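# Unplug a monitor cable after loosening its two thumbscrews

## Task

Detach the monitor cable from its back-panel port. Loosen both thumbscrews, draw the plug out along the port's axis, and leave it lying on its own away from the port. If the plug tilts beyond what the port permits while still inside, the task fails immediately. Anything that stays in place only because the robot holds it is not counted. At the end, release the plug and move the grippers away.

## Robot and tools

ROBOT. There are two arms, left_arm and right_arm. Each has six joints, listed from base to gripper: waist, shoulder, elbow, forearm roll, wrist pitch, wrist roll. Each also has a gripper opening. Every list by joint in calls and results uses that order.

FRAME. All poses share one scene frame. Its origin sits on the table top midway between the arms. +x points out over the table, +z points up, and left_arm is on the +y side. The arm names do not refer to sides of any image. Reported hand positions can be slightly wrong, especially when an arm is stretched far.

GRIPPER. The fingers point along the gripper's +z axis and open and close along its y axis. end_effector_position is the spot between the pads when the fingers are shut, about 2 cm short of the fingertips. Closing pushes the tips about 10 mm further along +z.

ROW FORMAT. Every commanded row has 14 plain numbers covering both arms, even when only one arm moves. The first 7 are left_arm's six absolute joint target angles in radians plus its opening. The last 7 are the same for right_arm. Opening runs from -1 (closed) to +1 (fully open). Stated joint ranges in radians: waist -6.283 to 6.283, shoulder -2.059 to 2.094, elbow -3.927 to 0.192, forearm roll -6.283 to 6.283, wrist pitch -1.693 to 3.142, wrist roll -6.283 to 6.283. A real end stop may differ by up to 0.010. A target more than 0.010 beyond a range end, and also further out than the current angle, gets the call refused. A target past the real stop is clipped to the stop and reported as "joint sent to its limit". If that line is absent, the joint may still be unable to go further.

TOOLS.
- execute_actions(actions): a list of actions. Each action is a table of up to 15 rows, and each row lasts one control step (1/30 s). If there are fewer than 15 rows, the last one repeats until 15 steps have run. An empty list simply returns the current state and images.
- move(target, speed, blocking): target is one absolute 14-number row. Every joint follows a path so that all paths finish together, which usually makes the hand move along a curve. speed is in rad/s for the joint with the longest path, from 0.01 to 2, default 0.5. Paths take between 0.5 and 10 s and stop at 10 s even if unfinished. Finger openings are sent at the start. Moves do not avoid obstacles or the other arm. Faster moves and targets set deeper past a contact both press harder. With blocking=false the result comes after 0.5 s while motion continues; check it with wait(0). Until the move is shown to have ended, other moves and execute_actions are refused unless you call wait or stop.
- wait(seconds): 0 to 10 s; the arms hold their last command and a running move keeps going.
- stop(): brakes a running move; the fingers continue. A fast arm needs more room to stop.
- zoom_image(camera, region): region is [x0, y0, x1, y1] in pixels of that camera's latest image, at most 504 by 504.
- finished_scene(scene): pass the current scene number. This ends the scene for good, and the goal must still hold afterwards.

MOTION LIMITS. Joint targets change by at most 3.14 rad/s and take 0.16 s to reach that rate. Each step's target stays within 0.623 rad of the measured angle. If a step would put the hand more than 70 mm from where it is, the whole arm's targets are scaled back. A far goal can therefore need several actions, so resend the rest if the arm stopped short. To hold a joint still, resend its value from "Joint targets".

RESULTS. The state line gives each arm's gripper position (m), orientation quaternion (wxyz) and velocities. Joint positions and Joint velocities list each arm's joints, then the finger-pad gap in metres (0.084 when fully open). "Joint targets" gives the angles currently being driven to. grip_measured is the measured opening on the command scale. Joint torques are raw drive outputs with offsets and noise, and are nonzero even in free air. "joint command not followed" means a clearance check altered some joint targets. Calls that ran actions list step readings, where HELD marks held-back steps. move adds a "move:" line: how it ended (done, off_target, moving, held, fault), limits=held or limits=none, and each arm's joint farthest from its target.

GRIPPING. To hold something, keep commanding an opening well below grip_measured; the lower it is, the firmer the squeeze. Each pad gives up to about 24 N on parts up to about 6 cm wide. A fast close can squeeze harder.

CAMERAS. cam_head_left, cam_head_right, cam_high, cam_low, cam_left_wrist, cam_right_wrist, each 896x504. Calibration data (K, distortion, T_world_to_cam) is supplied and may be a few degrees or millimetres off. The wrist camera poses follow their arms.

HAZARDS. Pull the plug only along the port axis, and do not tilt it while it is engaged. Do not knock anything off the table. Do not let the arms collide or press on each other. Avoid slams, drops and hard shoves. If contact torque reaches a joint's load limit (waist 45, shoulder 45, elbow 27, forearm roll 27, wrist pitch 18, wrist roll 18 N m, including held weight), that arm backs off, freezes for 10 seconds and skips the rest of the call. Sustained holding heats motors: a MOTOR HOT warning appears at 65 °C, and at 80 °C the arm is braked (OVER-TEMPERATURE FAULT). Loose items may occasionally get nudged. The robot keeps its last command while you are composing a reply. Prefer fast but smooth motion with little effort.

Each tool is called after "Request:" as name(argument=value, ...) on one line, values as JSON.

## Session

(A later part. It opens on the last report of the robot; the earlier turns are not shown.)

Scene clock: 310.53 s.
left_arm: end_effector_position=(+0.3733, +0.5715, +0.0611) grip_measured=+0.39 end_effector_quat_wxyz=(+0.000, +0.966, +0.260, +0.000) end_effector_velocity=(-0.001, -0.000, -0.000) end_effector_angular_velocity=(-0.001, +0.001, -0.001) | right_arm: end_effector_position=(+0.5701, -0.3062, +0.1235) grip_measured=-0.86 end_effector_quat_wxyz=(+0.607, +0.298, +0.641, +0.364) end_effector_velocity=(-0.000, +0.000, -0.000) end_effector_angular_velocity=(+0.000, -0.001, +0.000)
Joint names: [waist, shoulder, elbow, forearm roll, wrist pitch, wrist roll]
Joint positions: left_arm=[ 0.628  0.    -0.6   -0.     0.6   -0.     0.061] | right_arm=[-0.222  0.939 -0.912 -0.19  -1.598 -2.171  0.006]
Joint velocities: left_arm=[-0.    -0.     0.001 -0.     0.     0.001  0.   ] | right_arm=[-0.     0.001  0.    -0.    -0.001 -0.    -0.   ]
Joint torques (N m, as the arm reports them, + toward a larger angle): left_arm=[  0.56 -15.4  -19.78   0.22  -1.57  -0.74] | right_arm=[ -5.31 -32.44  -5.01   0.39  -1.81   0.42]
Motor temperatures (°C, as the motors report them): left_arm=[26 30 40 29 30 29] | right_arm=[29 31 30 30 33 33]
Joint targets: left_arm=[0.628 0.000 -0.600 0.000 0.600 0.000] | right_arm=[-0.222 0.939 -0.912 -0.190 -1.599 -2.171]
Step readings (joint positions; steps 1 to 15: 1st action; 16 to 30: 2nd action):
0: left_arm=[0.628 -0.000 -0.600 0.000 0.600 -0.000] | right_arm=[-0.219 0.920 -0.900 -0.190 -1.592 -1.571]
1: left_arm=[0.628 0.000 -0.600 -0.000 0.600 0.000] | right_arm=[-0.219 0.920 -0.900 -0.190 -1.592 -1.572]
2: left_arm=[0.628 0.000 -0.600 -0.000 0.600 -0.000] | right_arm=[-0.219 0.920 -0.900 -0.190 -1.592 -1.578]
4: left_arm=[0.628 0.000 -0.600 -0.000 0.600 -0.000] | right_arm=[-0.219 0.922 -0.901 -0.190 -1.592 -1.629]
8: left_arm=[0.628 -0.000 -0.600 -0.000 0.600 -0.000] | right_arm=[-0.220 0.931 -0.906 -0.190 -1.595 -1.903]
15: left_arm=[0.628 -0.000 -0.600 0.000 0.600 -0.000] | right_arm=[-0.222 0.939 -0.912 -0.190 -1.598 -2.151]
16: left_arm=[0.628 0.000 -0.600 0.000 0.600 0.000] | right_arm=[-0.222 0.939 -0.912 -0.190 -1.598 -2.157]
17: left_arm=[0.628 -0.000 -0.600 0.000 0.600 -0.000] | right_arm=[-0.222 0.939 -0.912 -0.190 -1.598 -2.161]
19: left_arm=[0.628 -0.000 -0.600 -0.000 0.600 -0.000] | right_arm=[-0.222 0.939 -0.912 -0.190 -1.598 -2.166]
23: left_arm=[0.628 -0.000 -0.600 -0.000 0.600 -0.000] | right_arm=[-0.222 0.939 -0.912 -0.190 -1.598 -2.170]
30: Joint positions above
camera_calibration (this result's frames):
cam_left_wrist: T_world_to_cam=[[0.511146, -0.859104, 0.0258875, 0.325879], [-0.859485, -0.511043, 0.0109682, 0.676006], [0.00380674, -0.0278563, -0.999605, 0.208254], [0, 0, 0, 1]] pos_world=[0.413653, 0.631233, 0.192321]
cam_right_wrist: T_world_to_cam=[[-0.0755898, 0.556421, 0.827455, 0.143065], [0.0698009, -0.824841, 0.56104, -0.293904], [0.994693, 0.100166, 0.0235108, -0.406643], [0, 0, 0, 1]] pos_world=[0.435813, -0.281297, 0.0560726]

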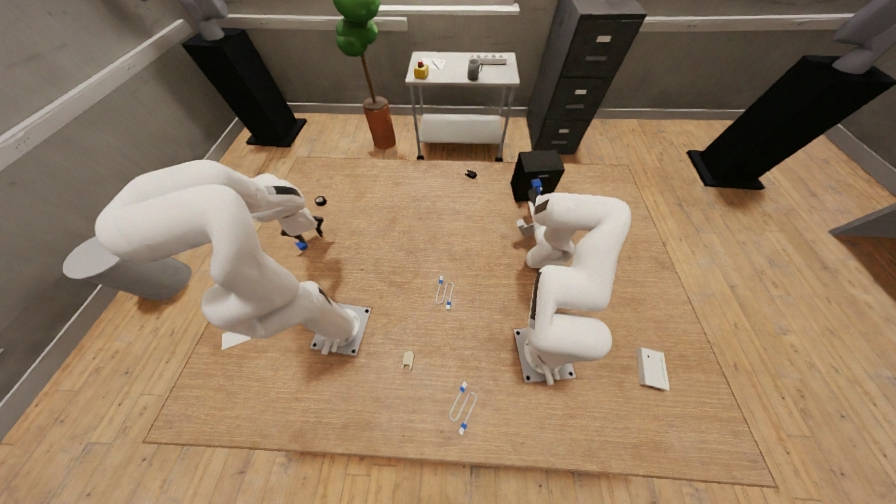

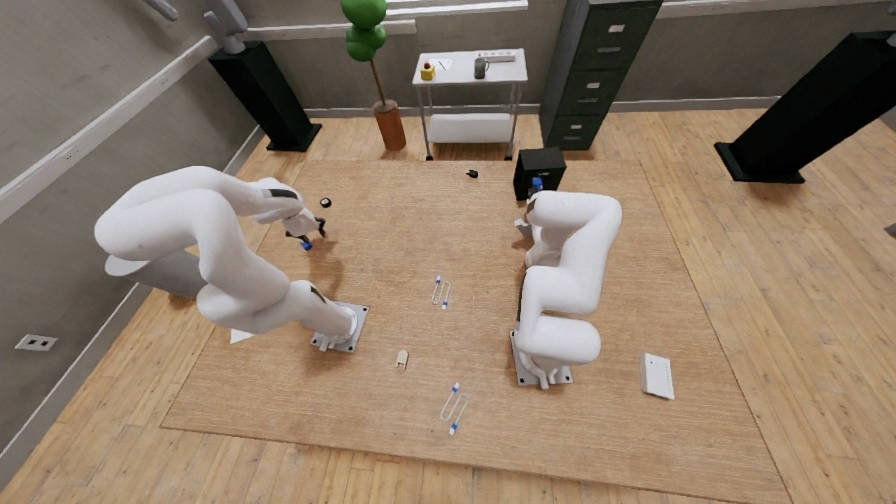

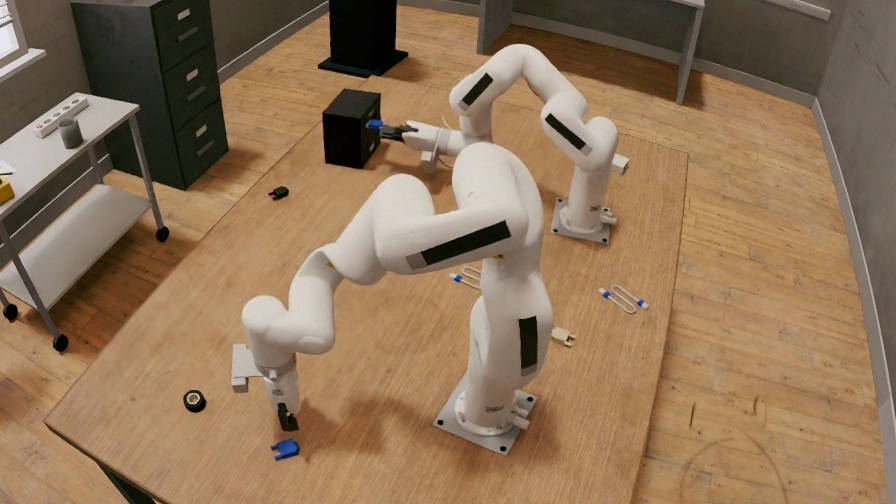

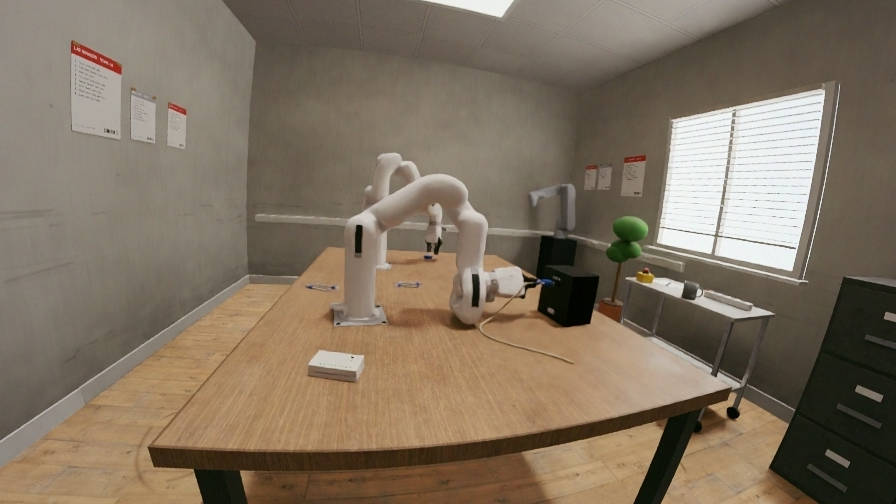

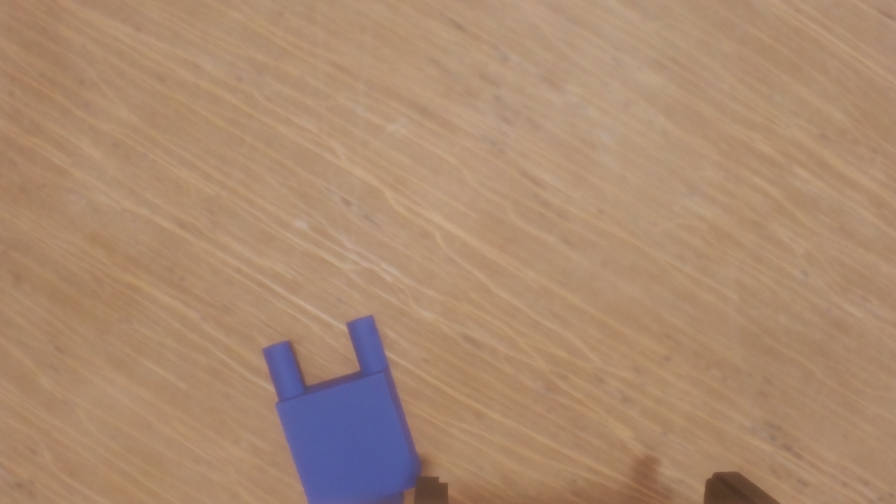

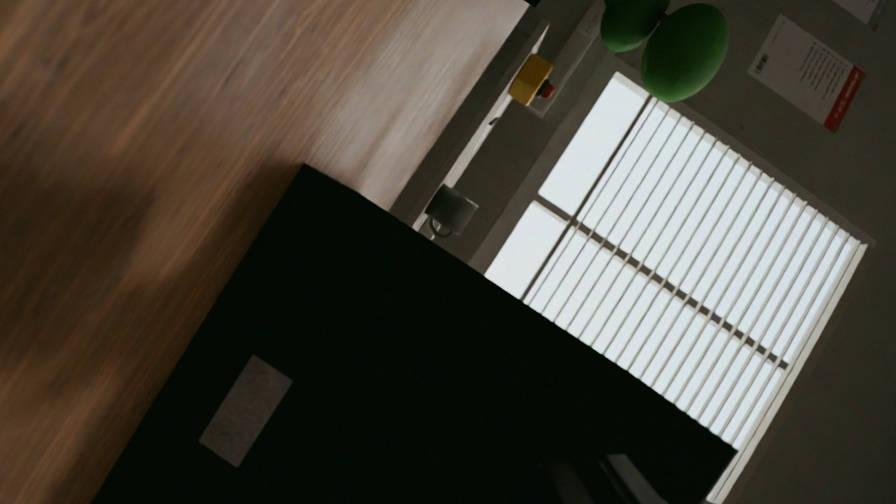

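Good. Mid waist -.218, ends -.221; high (.9008,-.8879,-1.5843). 11 cycles (right knob has had 22).

Request:
execute_actions(actions=[[[0.628,0,-0.6,0,0.6,0,0.4,-0.221,0.9392,-0.9117,-0.19,-1.5987,-2.171,-0.76]],[[0.628,0,-0.6,0,0.6,0,0.4,-0.218,0.92,-0.8998,-0.19,-1.5915,-1.571,-0.76]],[[0.628,0,-0.6,0,0.6,0,0.4,-0.221,0.9008,-0.8879,-0.19,-1.5843,-0.971,-0.76]],[[0.628,0,-0.6,0,0.6,0,0.4,-0.221,0.9008,-0.8879,-0.19,-1.5843,-0.971,-1]],[[0.628,0,-0.6,0,0.6,0,0.4,-0.218,0.92,-0.8998,-0.19,-1.5915,-1.571,-1]],[[0.628,0,-0.6,0,0.6,0,0.4,-0.221,0.9392,-0.9117,-0.19,-1.5987,-2.171,-1]],
[[0.628,0,-0.6,0,0.6,0,0.4,-0.221,0.9392,-0.9117,-0.19,-1.5987,-2.171,-0.76]],[[0.628,0,-0.6,0,0.6,0,0.4,-0.218,0.92,-0.8998,-0.19,-1.5915,-1.571,-0.76]],[[0.628,0,-0.6,0,0.6,0,0.4,-0.221,0.9008,-0.8879,-0.19,-1.5843,-0.971,-0.76]],[[0.628,0,-0.6,0,0.6,0,0.4,-0.221,0.9008,-0.8879,-0.19,-1.5843,-0.971,-1]],[[0.628,0,-0.6,0,0.6,0,0.4,-0.218,0.92,-0.8998,-0.19,-1.5915,-1.571,-1]],[[0.628,0,-0.6,0,0.6,0,0.4,-0.221,0.9392,-0.9117,-0.19,-1.5987,-2.171,-1]],
[[0.628,0,-0.6,0,0.6,0,0.4,-0.221,0.9392,-0.9117,-0.19,-1.5987,-2.171,-0.76]],[[0.628,0,-0.6,0,0.6,0,0.4,-0.218,0.92,-0.8998,-0.19,-1.5915,-1.571,-0.76]],[[0.628,0,-0.6,0,0.6,0,0.4,-0.221,0.9008,-0.8879,-0.19,-1.5843,-0.971,-0.76]],[[0.628,0,-0.6,0,0.6,0,0.4,-0.221,0.9008,-0.8879,-0.19,-1.5843,-0.971,-1]],[[0.628,0,-0.6,0,0.6,0,0.4,-0.218,0.92,-0.8998,-0.19,-1.5915,-1.571,-1]],[[0.628,0,-0.6,0,0.6,0,0.4,-0.221,0.9392,-0.9117,-0.19,-1.5987,-2.171,-1]],
[[0.628,0,-0.6,0,0.6,0,0.4,-0.221,0.9392,-0.9117,-0.19,-1.5987,-2.171,-0.76]],[[0.628,0,-0.6,0,0.6,0,0.4,-0.218,0.92,-0.8998,-0.19,-1.5915,-1.571,-0.76]],[[0.628,0,-0.6,0,0.6,0,0.4,-0.221,0.9008,-0.8879,-0.19,-1.5843,-0.971,-0.76]],[[0.628,0,-0.6,0,0.6,0,0.4,-0.221,0.9008,-0.8879,-0.19,-1.5843,-0.971,-1]],[[0.628,0,-0.6,0,0.6,0,0.4,-0.218,0.92,-0.8998,-0.19,-1.5915,-1.571,-1]],[[0.628,0,-0.6,0,0.6,0,0.4,-0.221,0.9392,-0.9117,-0.19,-1.5987,-2.171,-1]],
[[0.628,0,-0.6,0,0.6,0,0.4,-0.221,0.9392,-0.9117,-0.19,-1.5987,-2.171,-0.76]],[[0.628,0,-0.6,0,0.6,0,0.4,-0.218,0.92,-0.8998,-0.19,-1.5915,-1.571,-0.76]],[[0.628,0,-0.6,0,0.6,0,0.4,-0.221,0.9008,-0.8879,-0.19,-1.5843,-0.971,-0.76]],[[0.628,0,-0.6,0,0.6,0,0.4,-0.221,0.9008,-0.8879,-0.19,-1.5843,-0.971,-1]],[[0.628,0,-0.6,0,0.6,0,0.4,-0.218,0.92,-0.8998,-0.19,-1.5915,-1.571,-1]],[[0.628,0,-0.6,0,0.6,0,0.4,-0.221,0.9392,-0.9117,-0.19,-1.5987,-2.171,-1]],
[[0.628,0,-0.6,0,0.6,0,0.4,-0.221,0.9392,-0.9117,-0.19,-1.5987,-2.171,-0.76]],[[0.628,0,-0.6,0,0.6,0,0.4,-0.218,0.92,-0.8998,-0.19,-1.5915,-1.571,-0.76]],[[0.628,0,-0.6,0,0.6,0,0.4,-0.221,0.9008,-0.8879,-0.19,-1.5843,-0.971,-0.76]],[[0.628,0,-0.6,0,0.6,0,0.4,-0.221,0.9008,-0.8879,-0.19,-1.5843,-0.971,-1]],[[0.628,0,-0.6,0,0.6,0,0.4,-0.218,0.92,-0.8998,-0.19,-1.5915,-1.571,-1]],[[0.628,0,-0.6,0,0.6,0,0.4,-0.221,0.9392,-0.9117,-0.19,-1.5987,-2.171,-1]],
[[0.628,0,-0.6,0,0.6,0,0.4,-0.221,0.9392,-0.9117,-0.19,-1.5987,-2.171,-0.76]],[[0.628,0,-0.6,0,0.6,0,0.4,-0.218,0.92,-0.8998,-0.19,-1.5915,-1.571,-0.76]],[[0.628,0,-0.6,0,0.6,0,0.4,-0.221,0.9008,-0.8879,-0.19,-1.5843,-0.971,-0.76]],[[0.628,0,-0.6,0,0.6,0,0.4,-0.221,0.9008,-0.8879,-0.19,-1.5843,-0.971,-1]],[[0.628,0,-0.6,0,0.6,0,0.4,-0.218,0.92,-0.8998,-0.19,-1.5915,-1.571,-1]],[[0.628,0,-0.6,0,0.6,0,0.4,-0.221,0.9392,-0.9117,-0.19,-1.5987,-2.171,-1]],
[[0.628,0,-0.6,0,0.6,0,0.4,-0.221,0.9392,-0.9117,-0.19,-1.5987,-2.171,-0.76]],[[0.628,0,-0.6,0,0.6,0,0.4,-0.218,0.92,-0.8998,-0.19,-1.5915,-1.571,-0.76]],[[0.628,0,-0.6,0,0.6,0,0.4,-0.221,0.9008,-0.8879,-0.19,-1.5843,-0.971,-0.76]],[[0.628,0,-0.6,0,0.6,0,0.4,-0.221,0.9008,-0.8879,-0.19,-1.5843,-0.971,-1]],[[0.628,0,-0.6,0,0.6,0,0.4,-0.218,0.92,-0.8998,-0.19,-1.5915,-1.571,-1]],[[0.628,0,-0.6,0,0.6,0,0.4,-0.221,0.9392,-0.9117,-0.19,-1.5987,-2.171,-1]],
[[0.628,0,-0.6,0,0.6,0,0.4,-0.221,0.9392,-0.9117,-0.19,-1.5987,-2.171,-0.76]],[[0.628,0,-0.6,0,0.6,0,0.4,-0.218,0.92,-0.8998,-0.19,-1.5915,-1.571,-0.76]],[[0.628,0,-0.6,0,0.6,0,0.4,-0.221,0.9008,-0.8879,-0.19,-1.5843,-0.971,-0.76]],[[0.628,0,-0.6,0,0.6,0,0.4,-0.221,0.9008,-0.8879,-0.19,-1.5843,-0.971,-1]],[[0.628,0,-0.6,0,0.6,0,0.4,-0.218,0.92,-0.8998,-0.19,-1.5915,-1.571,-1]],[[0.628,0,-0.6,0,0.6,0,0.4,-0.221,0.9392,-0.9117,-0.19,-1.5987,-2.171,-1]],
[[0.628,0,-0.6,0,0.6,0,0.4,-0.221,0.9392,-0.9117,-0.19,-1.5987,-2.171,-0.76]],[[0.628,0,-0.6,0,0.6,0,0.4,-0.218,0.92,-0.8998,-0.19,-1.5915,-1.571,-0.76]],[[0.628,0,-0.6,0,0.6,0,0.4,-0.221,0.9008,-0.8879,-0.19,-1.5843,-0.971,-0.76]],[[0.628,0,-0.6,0,0.6,0,0.4,-0.221,0.9008,-0.8879,-0.19,-1.5843,-0.971,-1]],[[0.628,0,-0.6,0,0.6,0,0.4,-0.218,0.92,-0.8998,-0.19,-1.5915,-1.571,-1]],[[0.628,0,-0.6,0,0.6,0,0.4,-0.221,0.9392,-0.9117,-0.19,-1.5987,-2.171,-1]],
[[0.628,0,-0.6,0,0.6,0,0.4,-0.221,0.9392,-0.9117,-0.19,-1.5987,-2.171,-0.76]],[[0.628,0,-0.6,0,0.6,0,0.4,-0.218,0.92,-0.8998,-0.19,-1.5915,-1.571,-0.76]],[[0.628,0,-0.6,0,0.6,0,0.4,-0.221,0.9008,-0.8879,-0.19,-1.5843,-0.971,-0.76]],[[0.628,0,-0.6,0,0.6,0,0.4,-0.221,0.9008,-0.8879,-0.19,-1.5843,-0.971,-1]],[[0.628,0,-0.6,0,0.6,0,0.4,-0.218,0.92,-0.8998,-0.19,-1.5915,-1.571,-1]],[[0.628,0,-0.6,0,0.6,0,0.4,-0.221,0.9392,-0.9117,-0.19,-1.5987,-2.171,-1]],
[[0.628,0,-0.6,0,0.6,0,0.4,-0.221,0.9392,-0.9117,-0.19,-1.5987,-2.171,-0.76]]])

Scene clock: 411.70 s.
left_arm: end_effector_position=(+0.3733, +0.5715, +0.0611) grip_measured=+0.39 end_effector_quat_wxyz=(+0.000, +0.966, +0.260, +0.000) end_effector_velocity=(-0.000, -0.000, +0.000) end_effector_angular_velocity=(+0.001, -0.001, +0.000) | right_arm: end_effector_position=(+0.5700, -0.3057, +0.1235) grip_measured=-0.78 end_effector_quat_wxyz=(+0.606, +0.298, +0.641, +0.364) end_effector_velocity=(+0.000, +0.000, +0.001) end_effector_angular_velocity=(-0.002, -0.001, +0.001)
Joint names: [waist, shoulder, elbow, forearm roll, wrist pitch, wrist roll]
Joint positions: left_arm=[ 0.628  0.    -0.6    0.     0.6    0.     0.061] | right_arm=[-0.221  0.939 -0.912 -0.19  -1.599 -2.171  0.01 ]
Joint velocities: left_arm=[-0.    -0.001  0.001  0.    -0.001 -0.    -0.   ] | right_arm=[ 0.    -0.001  0.    -0.001  0.    -0.002 -0.   ]
Joint torques (N m, as the arm reports them, + toward a larger angle): left_arm=[  0.77 -15.15 -19.76   0.44  -1.48  -0.41] | right_arm=[ -2.55 -33.41  -6.71  -0.03  -1.46   0.47]
Motor temperatures (°C, as the motors report them): left_arm=[26 31 40 29 30 29] | right_arm=[29 31 30 30 34 33]
Joint targets: left_arm=[0.628 0.000 -0.600 0.000 0.600 0.000] | right_arm=[-0.221 0.939 -0.912 -0.190 -1.599 -2.171]
Step readings (joint positions; steps 1 to 15: 1st action; 16 to 30: 2nd action; 31 to 45: 3rd action; 46 to 60: 4th action; 61 to 75: 5th action; 76 to 90: 6th action; 91 to 105: 7th action; 106 to 120: 8th action; 121 to 135: 9th action; 136 to 150: 10th action; 151 to 165: 11th action; 166 to 180: 12th action; 181 to 195: 13th action):
0: left_arm=[0.628 -0.000 -0.600 0.000 0.600 -0.000] | right_arm=[-0.222 0.939 -0.912 -0.190 -1.599 -2.171]
1: left_arm=[0.628 0.000 -0.600 0.000 0.600 0.000] | right_arm=[-0.222 0.939 -0.912 -0.190 -1.599 -2.171]
2: left_arm=[0.628 0.000 -0.600 -0.000 0.600 -0.000] | right_arm=[-0.222 0.939 -0.911 -0.190 -1.599 -2.171]
4: left_arm=[0.628 -0.000 -0.600 -0.000 0.600 -0.000] | right_arm=[-0.222 0.940 -0.910 -0.189 -1.600 -2.171]
8: left_arm=[0.628 0.000 -0.600 0.000 0.600 -0.000] | right_arm=[-0.222 0.940 -0.910 -0.189 -1.600 -2.171]
15: left_arm=[0.628 0.000 -0.600 -0.000 0.600 -0.000] | right_arm=[-0.221 0.939 -0.911 -0.190 -1.599 -2.171]
16: left_arm=[0.628 -0.000 -0.600 0.000 0.600 0.000] | right_arm=[-0.221 0.939 -0.912 -0.190 -1.599 -2.170]
17: left_arm=[0.628 -0.000 -0.600 0.000 0.600 -0.000] | right_arm=[-0.221 0.939 -0.911 -0.190 -1.599 -2.164]
19: left_arm=[0.628 -0.000 -0.600 0.000 0.600 -0.000] | right_arm=[-0.221 0.938 -0.911 -0.190 -1.598 -2.113]
23: left_arm=[0.628 0.000 -0.600 -0.000 0.600 0.000] | right_arm=[-0.219 0.928 -0.906 -0.190 -1.595 -1.839]
30: left_arm=[0.628 0.000 -0.600 0.000 0.600 -0.000] | right_arm=[-0.218 0.920 -0.900 -0.190 -1.592 -1.591]
31: left_arm=[0.628 -0.000 -0.600 -0.000 0.600 -0.000] | right_arm=[-0.218 0.920 -0.900 -0.190 -1.592 -1.584]
32: left_arm=[0.628 0.000 -0.600 -0.000 0.600 -0.000] | right_arm=[-0.218 0.920 -0.900 -0.190 -1.592 -1.573]
34: left_arm=[0.628 -0.000 -0.600 0.000 0.600 -0.000] | right_arm=[-0.218 0.918 -0.899 -0.190 -1.591 -1.518]
38: left_arm=[0.628 -0.000 -0.600 0.000 0.600 -0.000] | right_arm=[-0.220 0.909 -0.893 -0.190 -1.588 -1.241]
45: left_arm=[0.628 0.000 -0.600 0.000 0.600 0.000] | right_arm=[-0.221 0.901 -0.888 -0.190 -1.585 -0.991]
46: left_arm=[0.628 0.000 -0.600 -0.000 0.600 0.000] | right_arm=[-0.221 0.901 -0.888 -0.190 -1.584 -0.985]
47: left_arm=[0.628 -0.000 -0.600 0.000 0.600 -0.000] | right_arm=[-0.221 0.901 -0.888 -0.190 -1.584 -0.981]
49: left_arm=[0.628 0.000 -0.600 -0.000 0.600 0.000] | right_arm=[-0.221 0.901 -0.888 -0.190 -1.584 -0.976]
53: left_arm=[0.628 0.000 -0.600 0.000 0.600 0.000] | right_arm=[-0.221 0.901 -0.888 -0.190 -1.584 -0.972]
60: left_arm=[0.628 -0.000 -0.600 -0.000 0.600 0.000] | right_arm=[-0.221 0.901 -0.888 -0.190 -1.584 -0.971]
61: left_arm=[0.628 0.000 -0.600 0.000 0.600 -0.000] | right_arm=[-0.221 0.901 -0.888 -0.190 -1.584 -0.972]
62: left_arm=[0.628 0.000 -0.600 -0.000 0.600 0.000] | right_arm=[-0.221 0.901 -0.888 -0.190 -1.584 -0.978]
64: left_arm=[0.628 -0.000 -0.600 -0.000 0.600 0.000] | right_arm=[-0.221 0.902 -0.889 -0.190 -1.585 -1.029]
68: left_arm=[0.628 -0.000 -0.600 0.000 0.600 0.000] | right_arm=[-0.219 0.912 -0.894 -0.190 -1.589 -1.303]
75: left_arm=[0.628 -0.000 -0.600 0.000 0.600 -0.000] | right_arm=[-0.218 0.920 -0.899 -0.190 -1.591 -1.551]
76: left_arm=[0.628 -0.000 -0.600 -0.000 0.600 -0.000] | right_arm=[-0.218 0.920 -0.899 -0.190 -1.591 -1.558]
77: left_arm=[0.628 -0.000 -0.600 0.000 0.600 0.000] | right_arm=[-0.218 0.920 -0.899 -0.190 -1.592 -1.569]
79: left_arm=[0.628 -0.000 -0.600 0.000 0.600 -0.000] | right_arm=[-0.218 0.922 -0.900 -0.190 -1.592 -1.624]
83: left_arm=[0.628 -0.000 -0.600 0.000 0.600 -0.000] | right_arm=[-0.219 0.931 -0.906 -0.190 -1.595 -1.901]
90: left_arm=[0.628 0.000 -0.600 0.000 0.600 -0.000] | right_arm=[-0.221 0.939 -0.911 -0.190 -1.598 -2.151]
91: left_arm=[0.628 0.000 -0.600 -0.000 0.600 -0.000] | right_arm=[-0.221 0.939 -0.911 -0.190 -1.598 -2.157]
92: left_arm=[0.628 -0.000 -0.600 0.000 0.600 -0.000] | right_arm=[-0.221 0.939 -0.912 -0.190 -1.598 -2.161]
94: left_arm=[0.628 -0.000 -0.600 0.000 0.600 -0.000] | right_arm=[-0.221 0.939 -0.912 -0.190 -1.598 -2.166]
98: left_arm=[0.628 -0.000 -0.600 -0.000 0.600 -0.000] | right_arm=[-0.221 0.939 -0.912 -0.190 -1.598 -2.170]
105: left_arm=[0.628 -0.000 -0.600 0.000 0.600 0.000] | right_arm=[-0.221 0.939 -0.912 -0.190 -1.599 -2.171]
106: left_arm=[0.628 0.000 -0.600 -0.000 0.600 -0.000] | right_arm=[-0.221 0.939 -0.912 -0.190 -1.599 -2.170]
107: left_arm=[0.628 0.000 -0.600 -0.000 0.600 0.000] | right_arm=[-0.221 0.939 -0.912 -0.190 -1.599 -2.164]
109: left_arm=[0.628 -0.000 -0.600 0.000 0.600 -0.000] | right_arm=[-0.221 0.938 -0.911 -0.190 -1.598 -2.113]
113: left_arm=[0.628 0.000 -0.600 -0.000 0.600 -0.000] | right_arm=[-0.219 0.928 -0.905 -0.190 -1.595 -1.839]
120: left_arm=[0.628 -0.000 -0.600 -0.000 0.600 0.000] | right_arm=[-0.218 0.920 -0.900 -0.190 -1.592 -1.591]
121: left_arm=[0.628 0.000 -0.600 -0.000 0.600 -0.000] | right_arm=[-0.218 0.920 -0.900 -0.190 -1.592 -1.584]
122: left_arm=[0.628 0.000 -0.600 0.000 0.600 -0.000] | right_arm=[-0.218 0.920 -0.900 -0.190 -1.592 -1.573]
124: left_arm=[0.628 0.000 -0.600 0.000 0.600 0.000] | right_arm=[-0.218 0.918 -0.899 -0.190 -1.591 -1.518]
128: left_arm=[0.628 0.000 -0.600 -0.000 0.600 -0.000] | right_arm=[-0.220 0.909 -0.893 -0.190 -1.588 -1.241]
135: left_arm=[0.628 -0.000 -0.600 -0.000 0.600 0.000] | right_arm=[-0.221 0.901 -0.888 -0.190 -1.585 -0.991]
136: left_arm=[0.628 -0.000 -0.600 -0.000 0.600 -0.000] | right_arm=[-0.221 0.901 -0.888 -0.190 -1.584 -0.985]
137: left_arm=[0.628 -0.000 -0.600 0.000 0.600 0.000] | right_arm=[-0.221 0.901 -0.888 -0.190 -1.584 -0.981]
139: left_arm=[0.628 0.000 -0.600 0.000 0.600 -0.000] | right_arm=[-0.221 0.901 -0.888 -0.190 -1.584 -0.976]
143: left_arm=[0.628 -0.000 -0.600 -0.000 0.600 -0.000] | right_arm=[-0.221 0.901 -0.888 -0.190 -1.584 -0.972]
150: left_arm=[0.628 0.000 -0.600 -0.000 0.600 0.000] | right_arm=[-0.221 0.901 -0.888 -0.190 -1.584 -0.971]
151: left_arm=[0.628 -0.000 -0.600 -0.000 0.600 -0.000] | right_arm=[-0.221 0.901 -0.888 -0.190 -1.584 -0.972]
152: left_arm=[0.628 0.000 -0.600 -0.000 0.600 0.000] | right_arm=[-0.221 0.901 -0.888 -0.190 -1.584 -0.978]
154: left_arm=[0.628 0.000 -0.600 0.000 0.600 0.000] | right_arm=[-0.221 0.903 -0.889 -0.190 -1.585 -1.029]
158: left_arm=[0.628 0.000 -0.600 0.000 0.600 -0.000] | right_arm=[-0.219 0.911 -0.894 -0.190 -1.589 -1.303]
165: left_arm=[0.628 -0.000 -0.600 -0.000 0.600 0.000] | right_arm=[-0.218 0.920 -0.899 -0.190 -1.591 -1.551]
166: left_arm=[0.628 0.000 -0.600 0.000 0.600 0.000] | right_arm=[-0.218 0.920 -0.899 -0.190 -1.591 -1.558]
167: left_arm=[0.628 -0.000 -0.600 -0.000 0.600 -0.000] | right_arm=[-0.218 0.920 -0.899 -0.190 -1.592 -1.569]
169: left_arm=[0.628 -0.000 -0.600 0.000 0.600 -0.000] | right_arm=[-0.218 0.922 -0.900 -0.190 -1.592 -1.624]
173: left_arm=[0.628 0.000 -0.600 0.000 0.600 0.000] | right_arm=[-0.219 0.931 -0.906 -0.190 -1.595 -1.901]
180: left_arm=[0.628 -0.000 -0.600 0.000 0.600 -0.000] | right_arm=[-0.221 0.939 -0.911 -0.190 -1.598 -2.151]
181: left_arm=[0.628 0.000 -0.600 0.000 0.600 0.000] | right_arm=[-0.221 0.939 -0.911 -0.190 -1.598 -2.157]
182: left_arm=[0.628 -0.000 -0.600 0.000 0.600 0.000] | right_arm=[-0.221 0.939 -0.912 -0.190 -1.598 -2.161]
184: left_arm=[0.628 0.000 -0.600 0.000 0.600 -0.000] | right_arm=[-0.221 0.939 -0.912 -0.190 -1.598 -2.166]
Lines left out of this list: 272.
camera_calibration (this result's frames):
cam_left_wrist: T_world_to_cam=[[0.511146, -0.859104, 0.0258873, 0.32588], [-0.859486, -0.511042, 0.0109682, 0.676006], [0.00380671, -0.0278561, -0.999605, 0.208254], [0, 0, 0, 1]] pos_world=[0.413653, 0.631233, 0.192321]
cam_right_wrist: T_world_to_cam=[[-0.0761261, 0.556337, 0.827462, 0.143047], [0.070446, -0.824796, 0.561025, -0.293847], [0.994607, 0.101, 0.0235967, -0.406359], [0, 0, 0, 1]] pos_world=[0.435758, -0.280904, 0.0560786]

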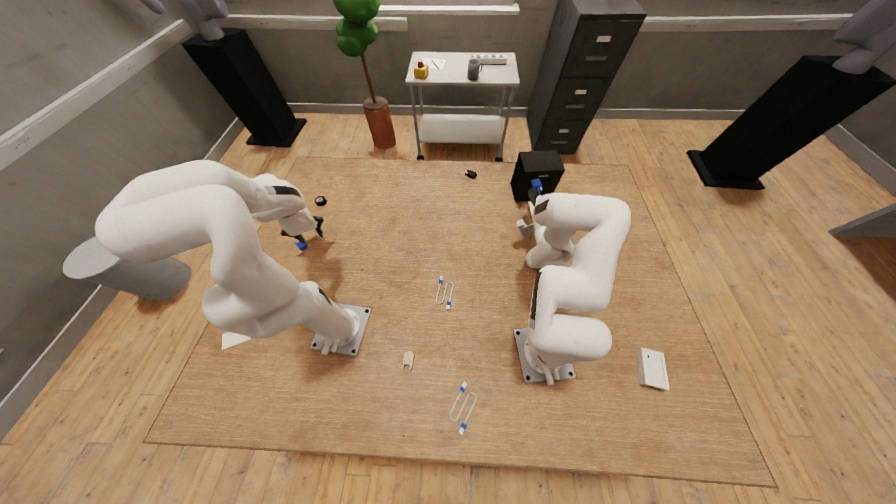

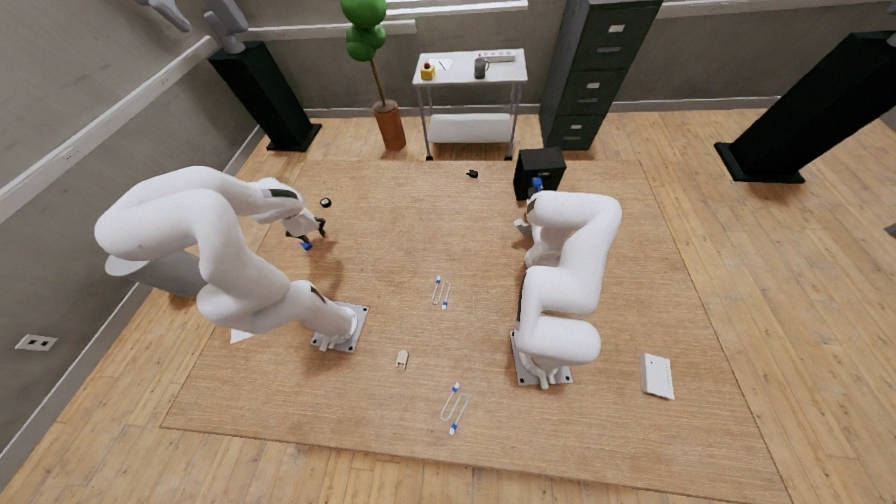

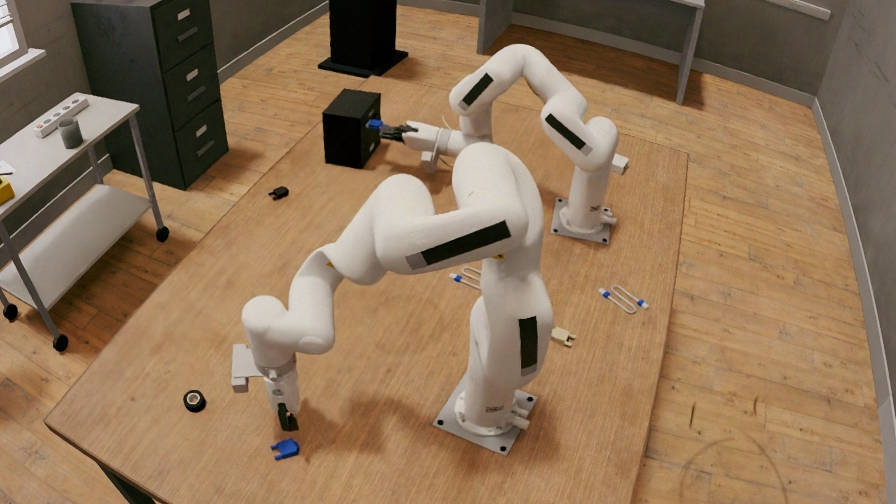

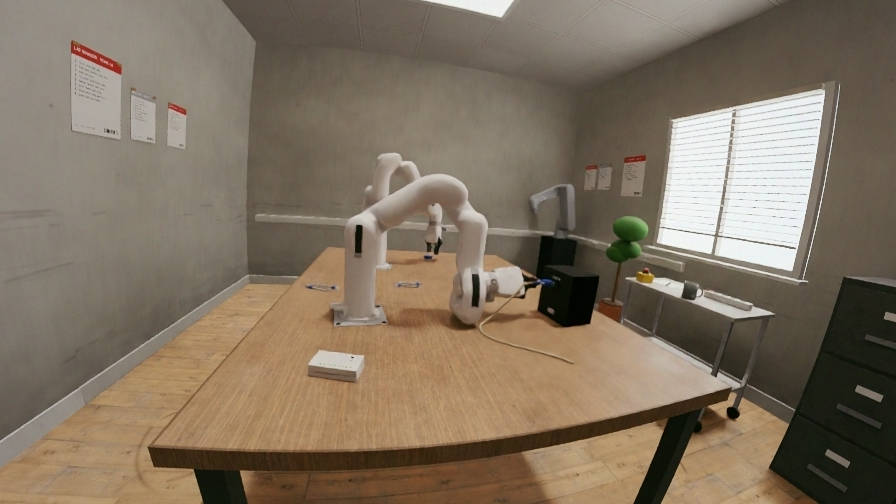

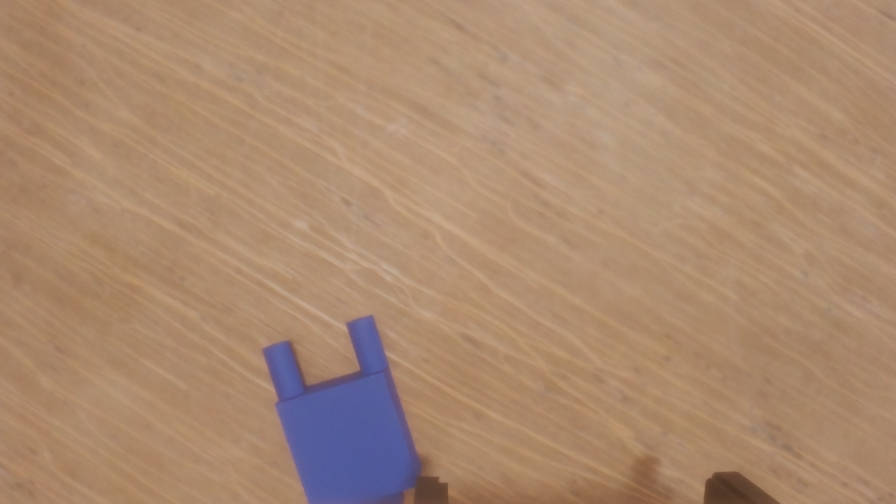

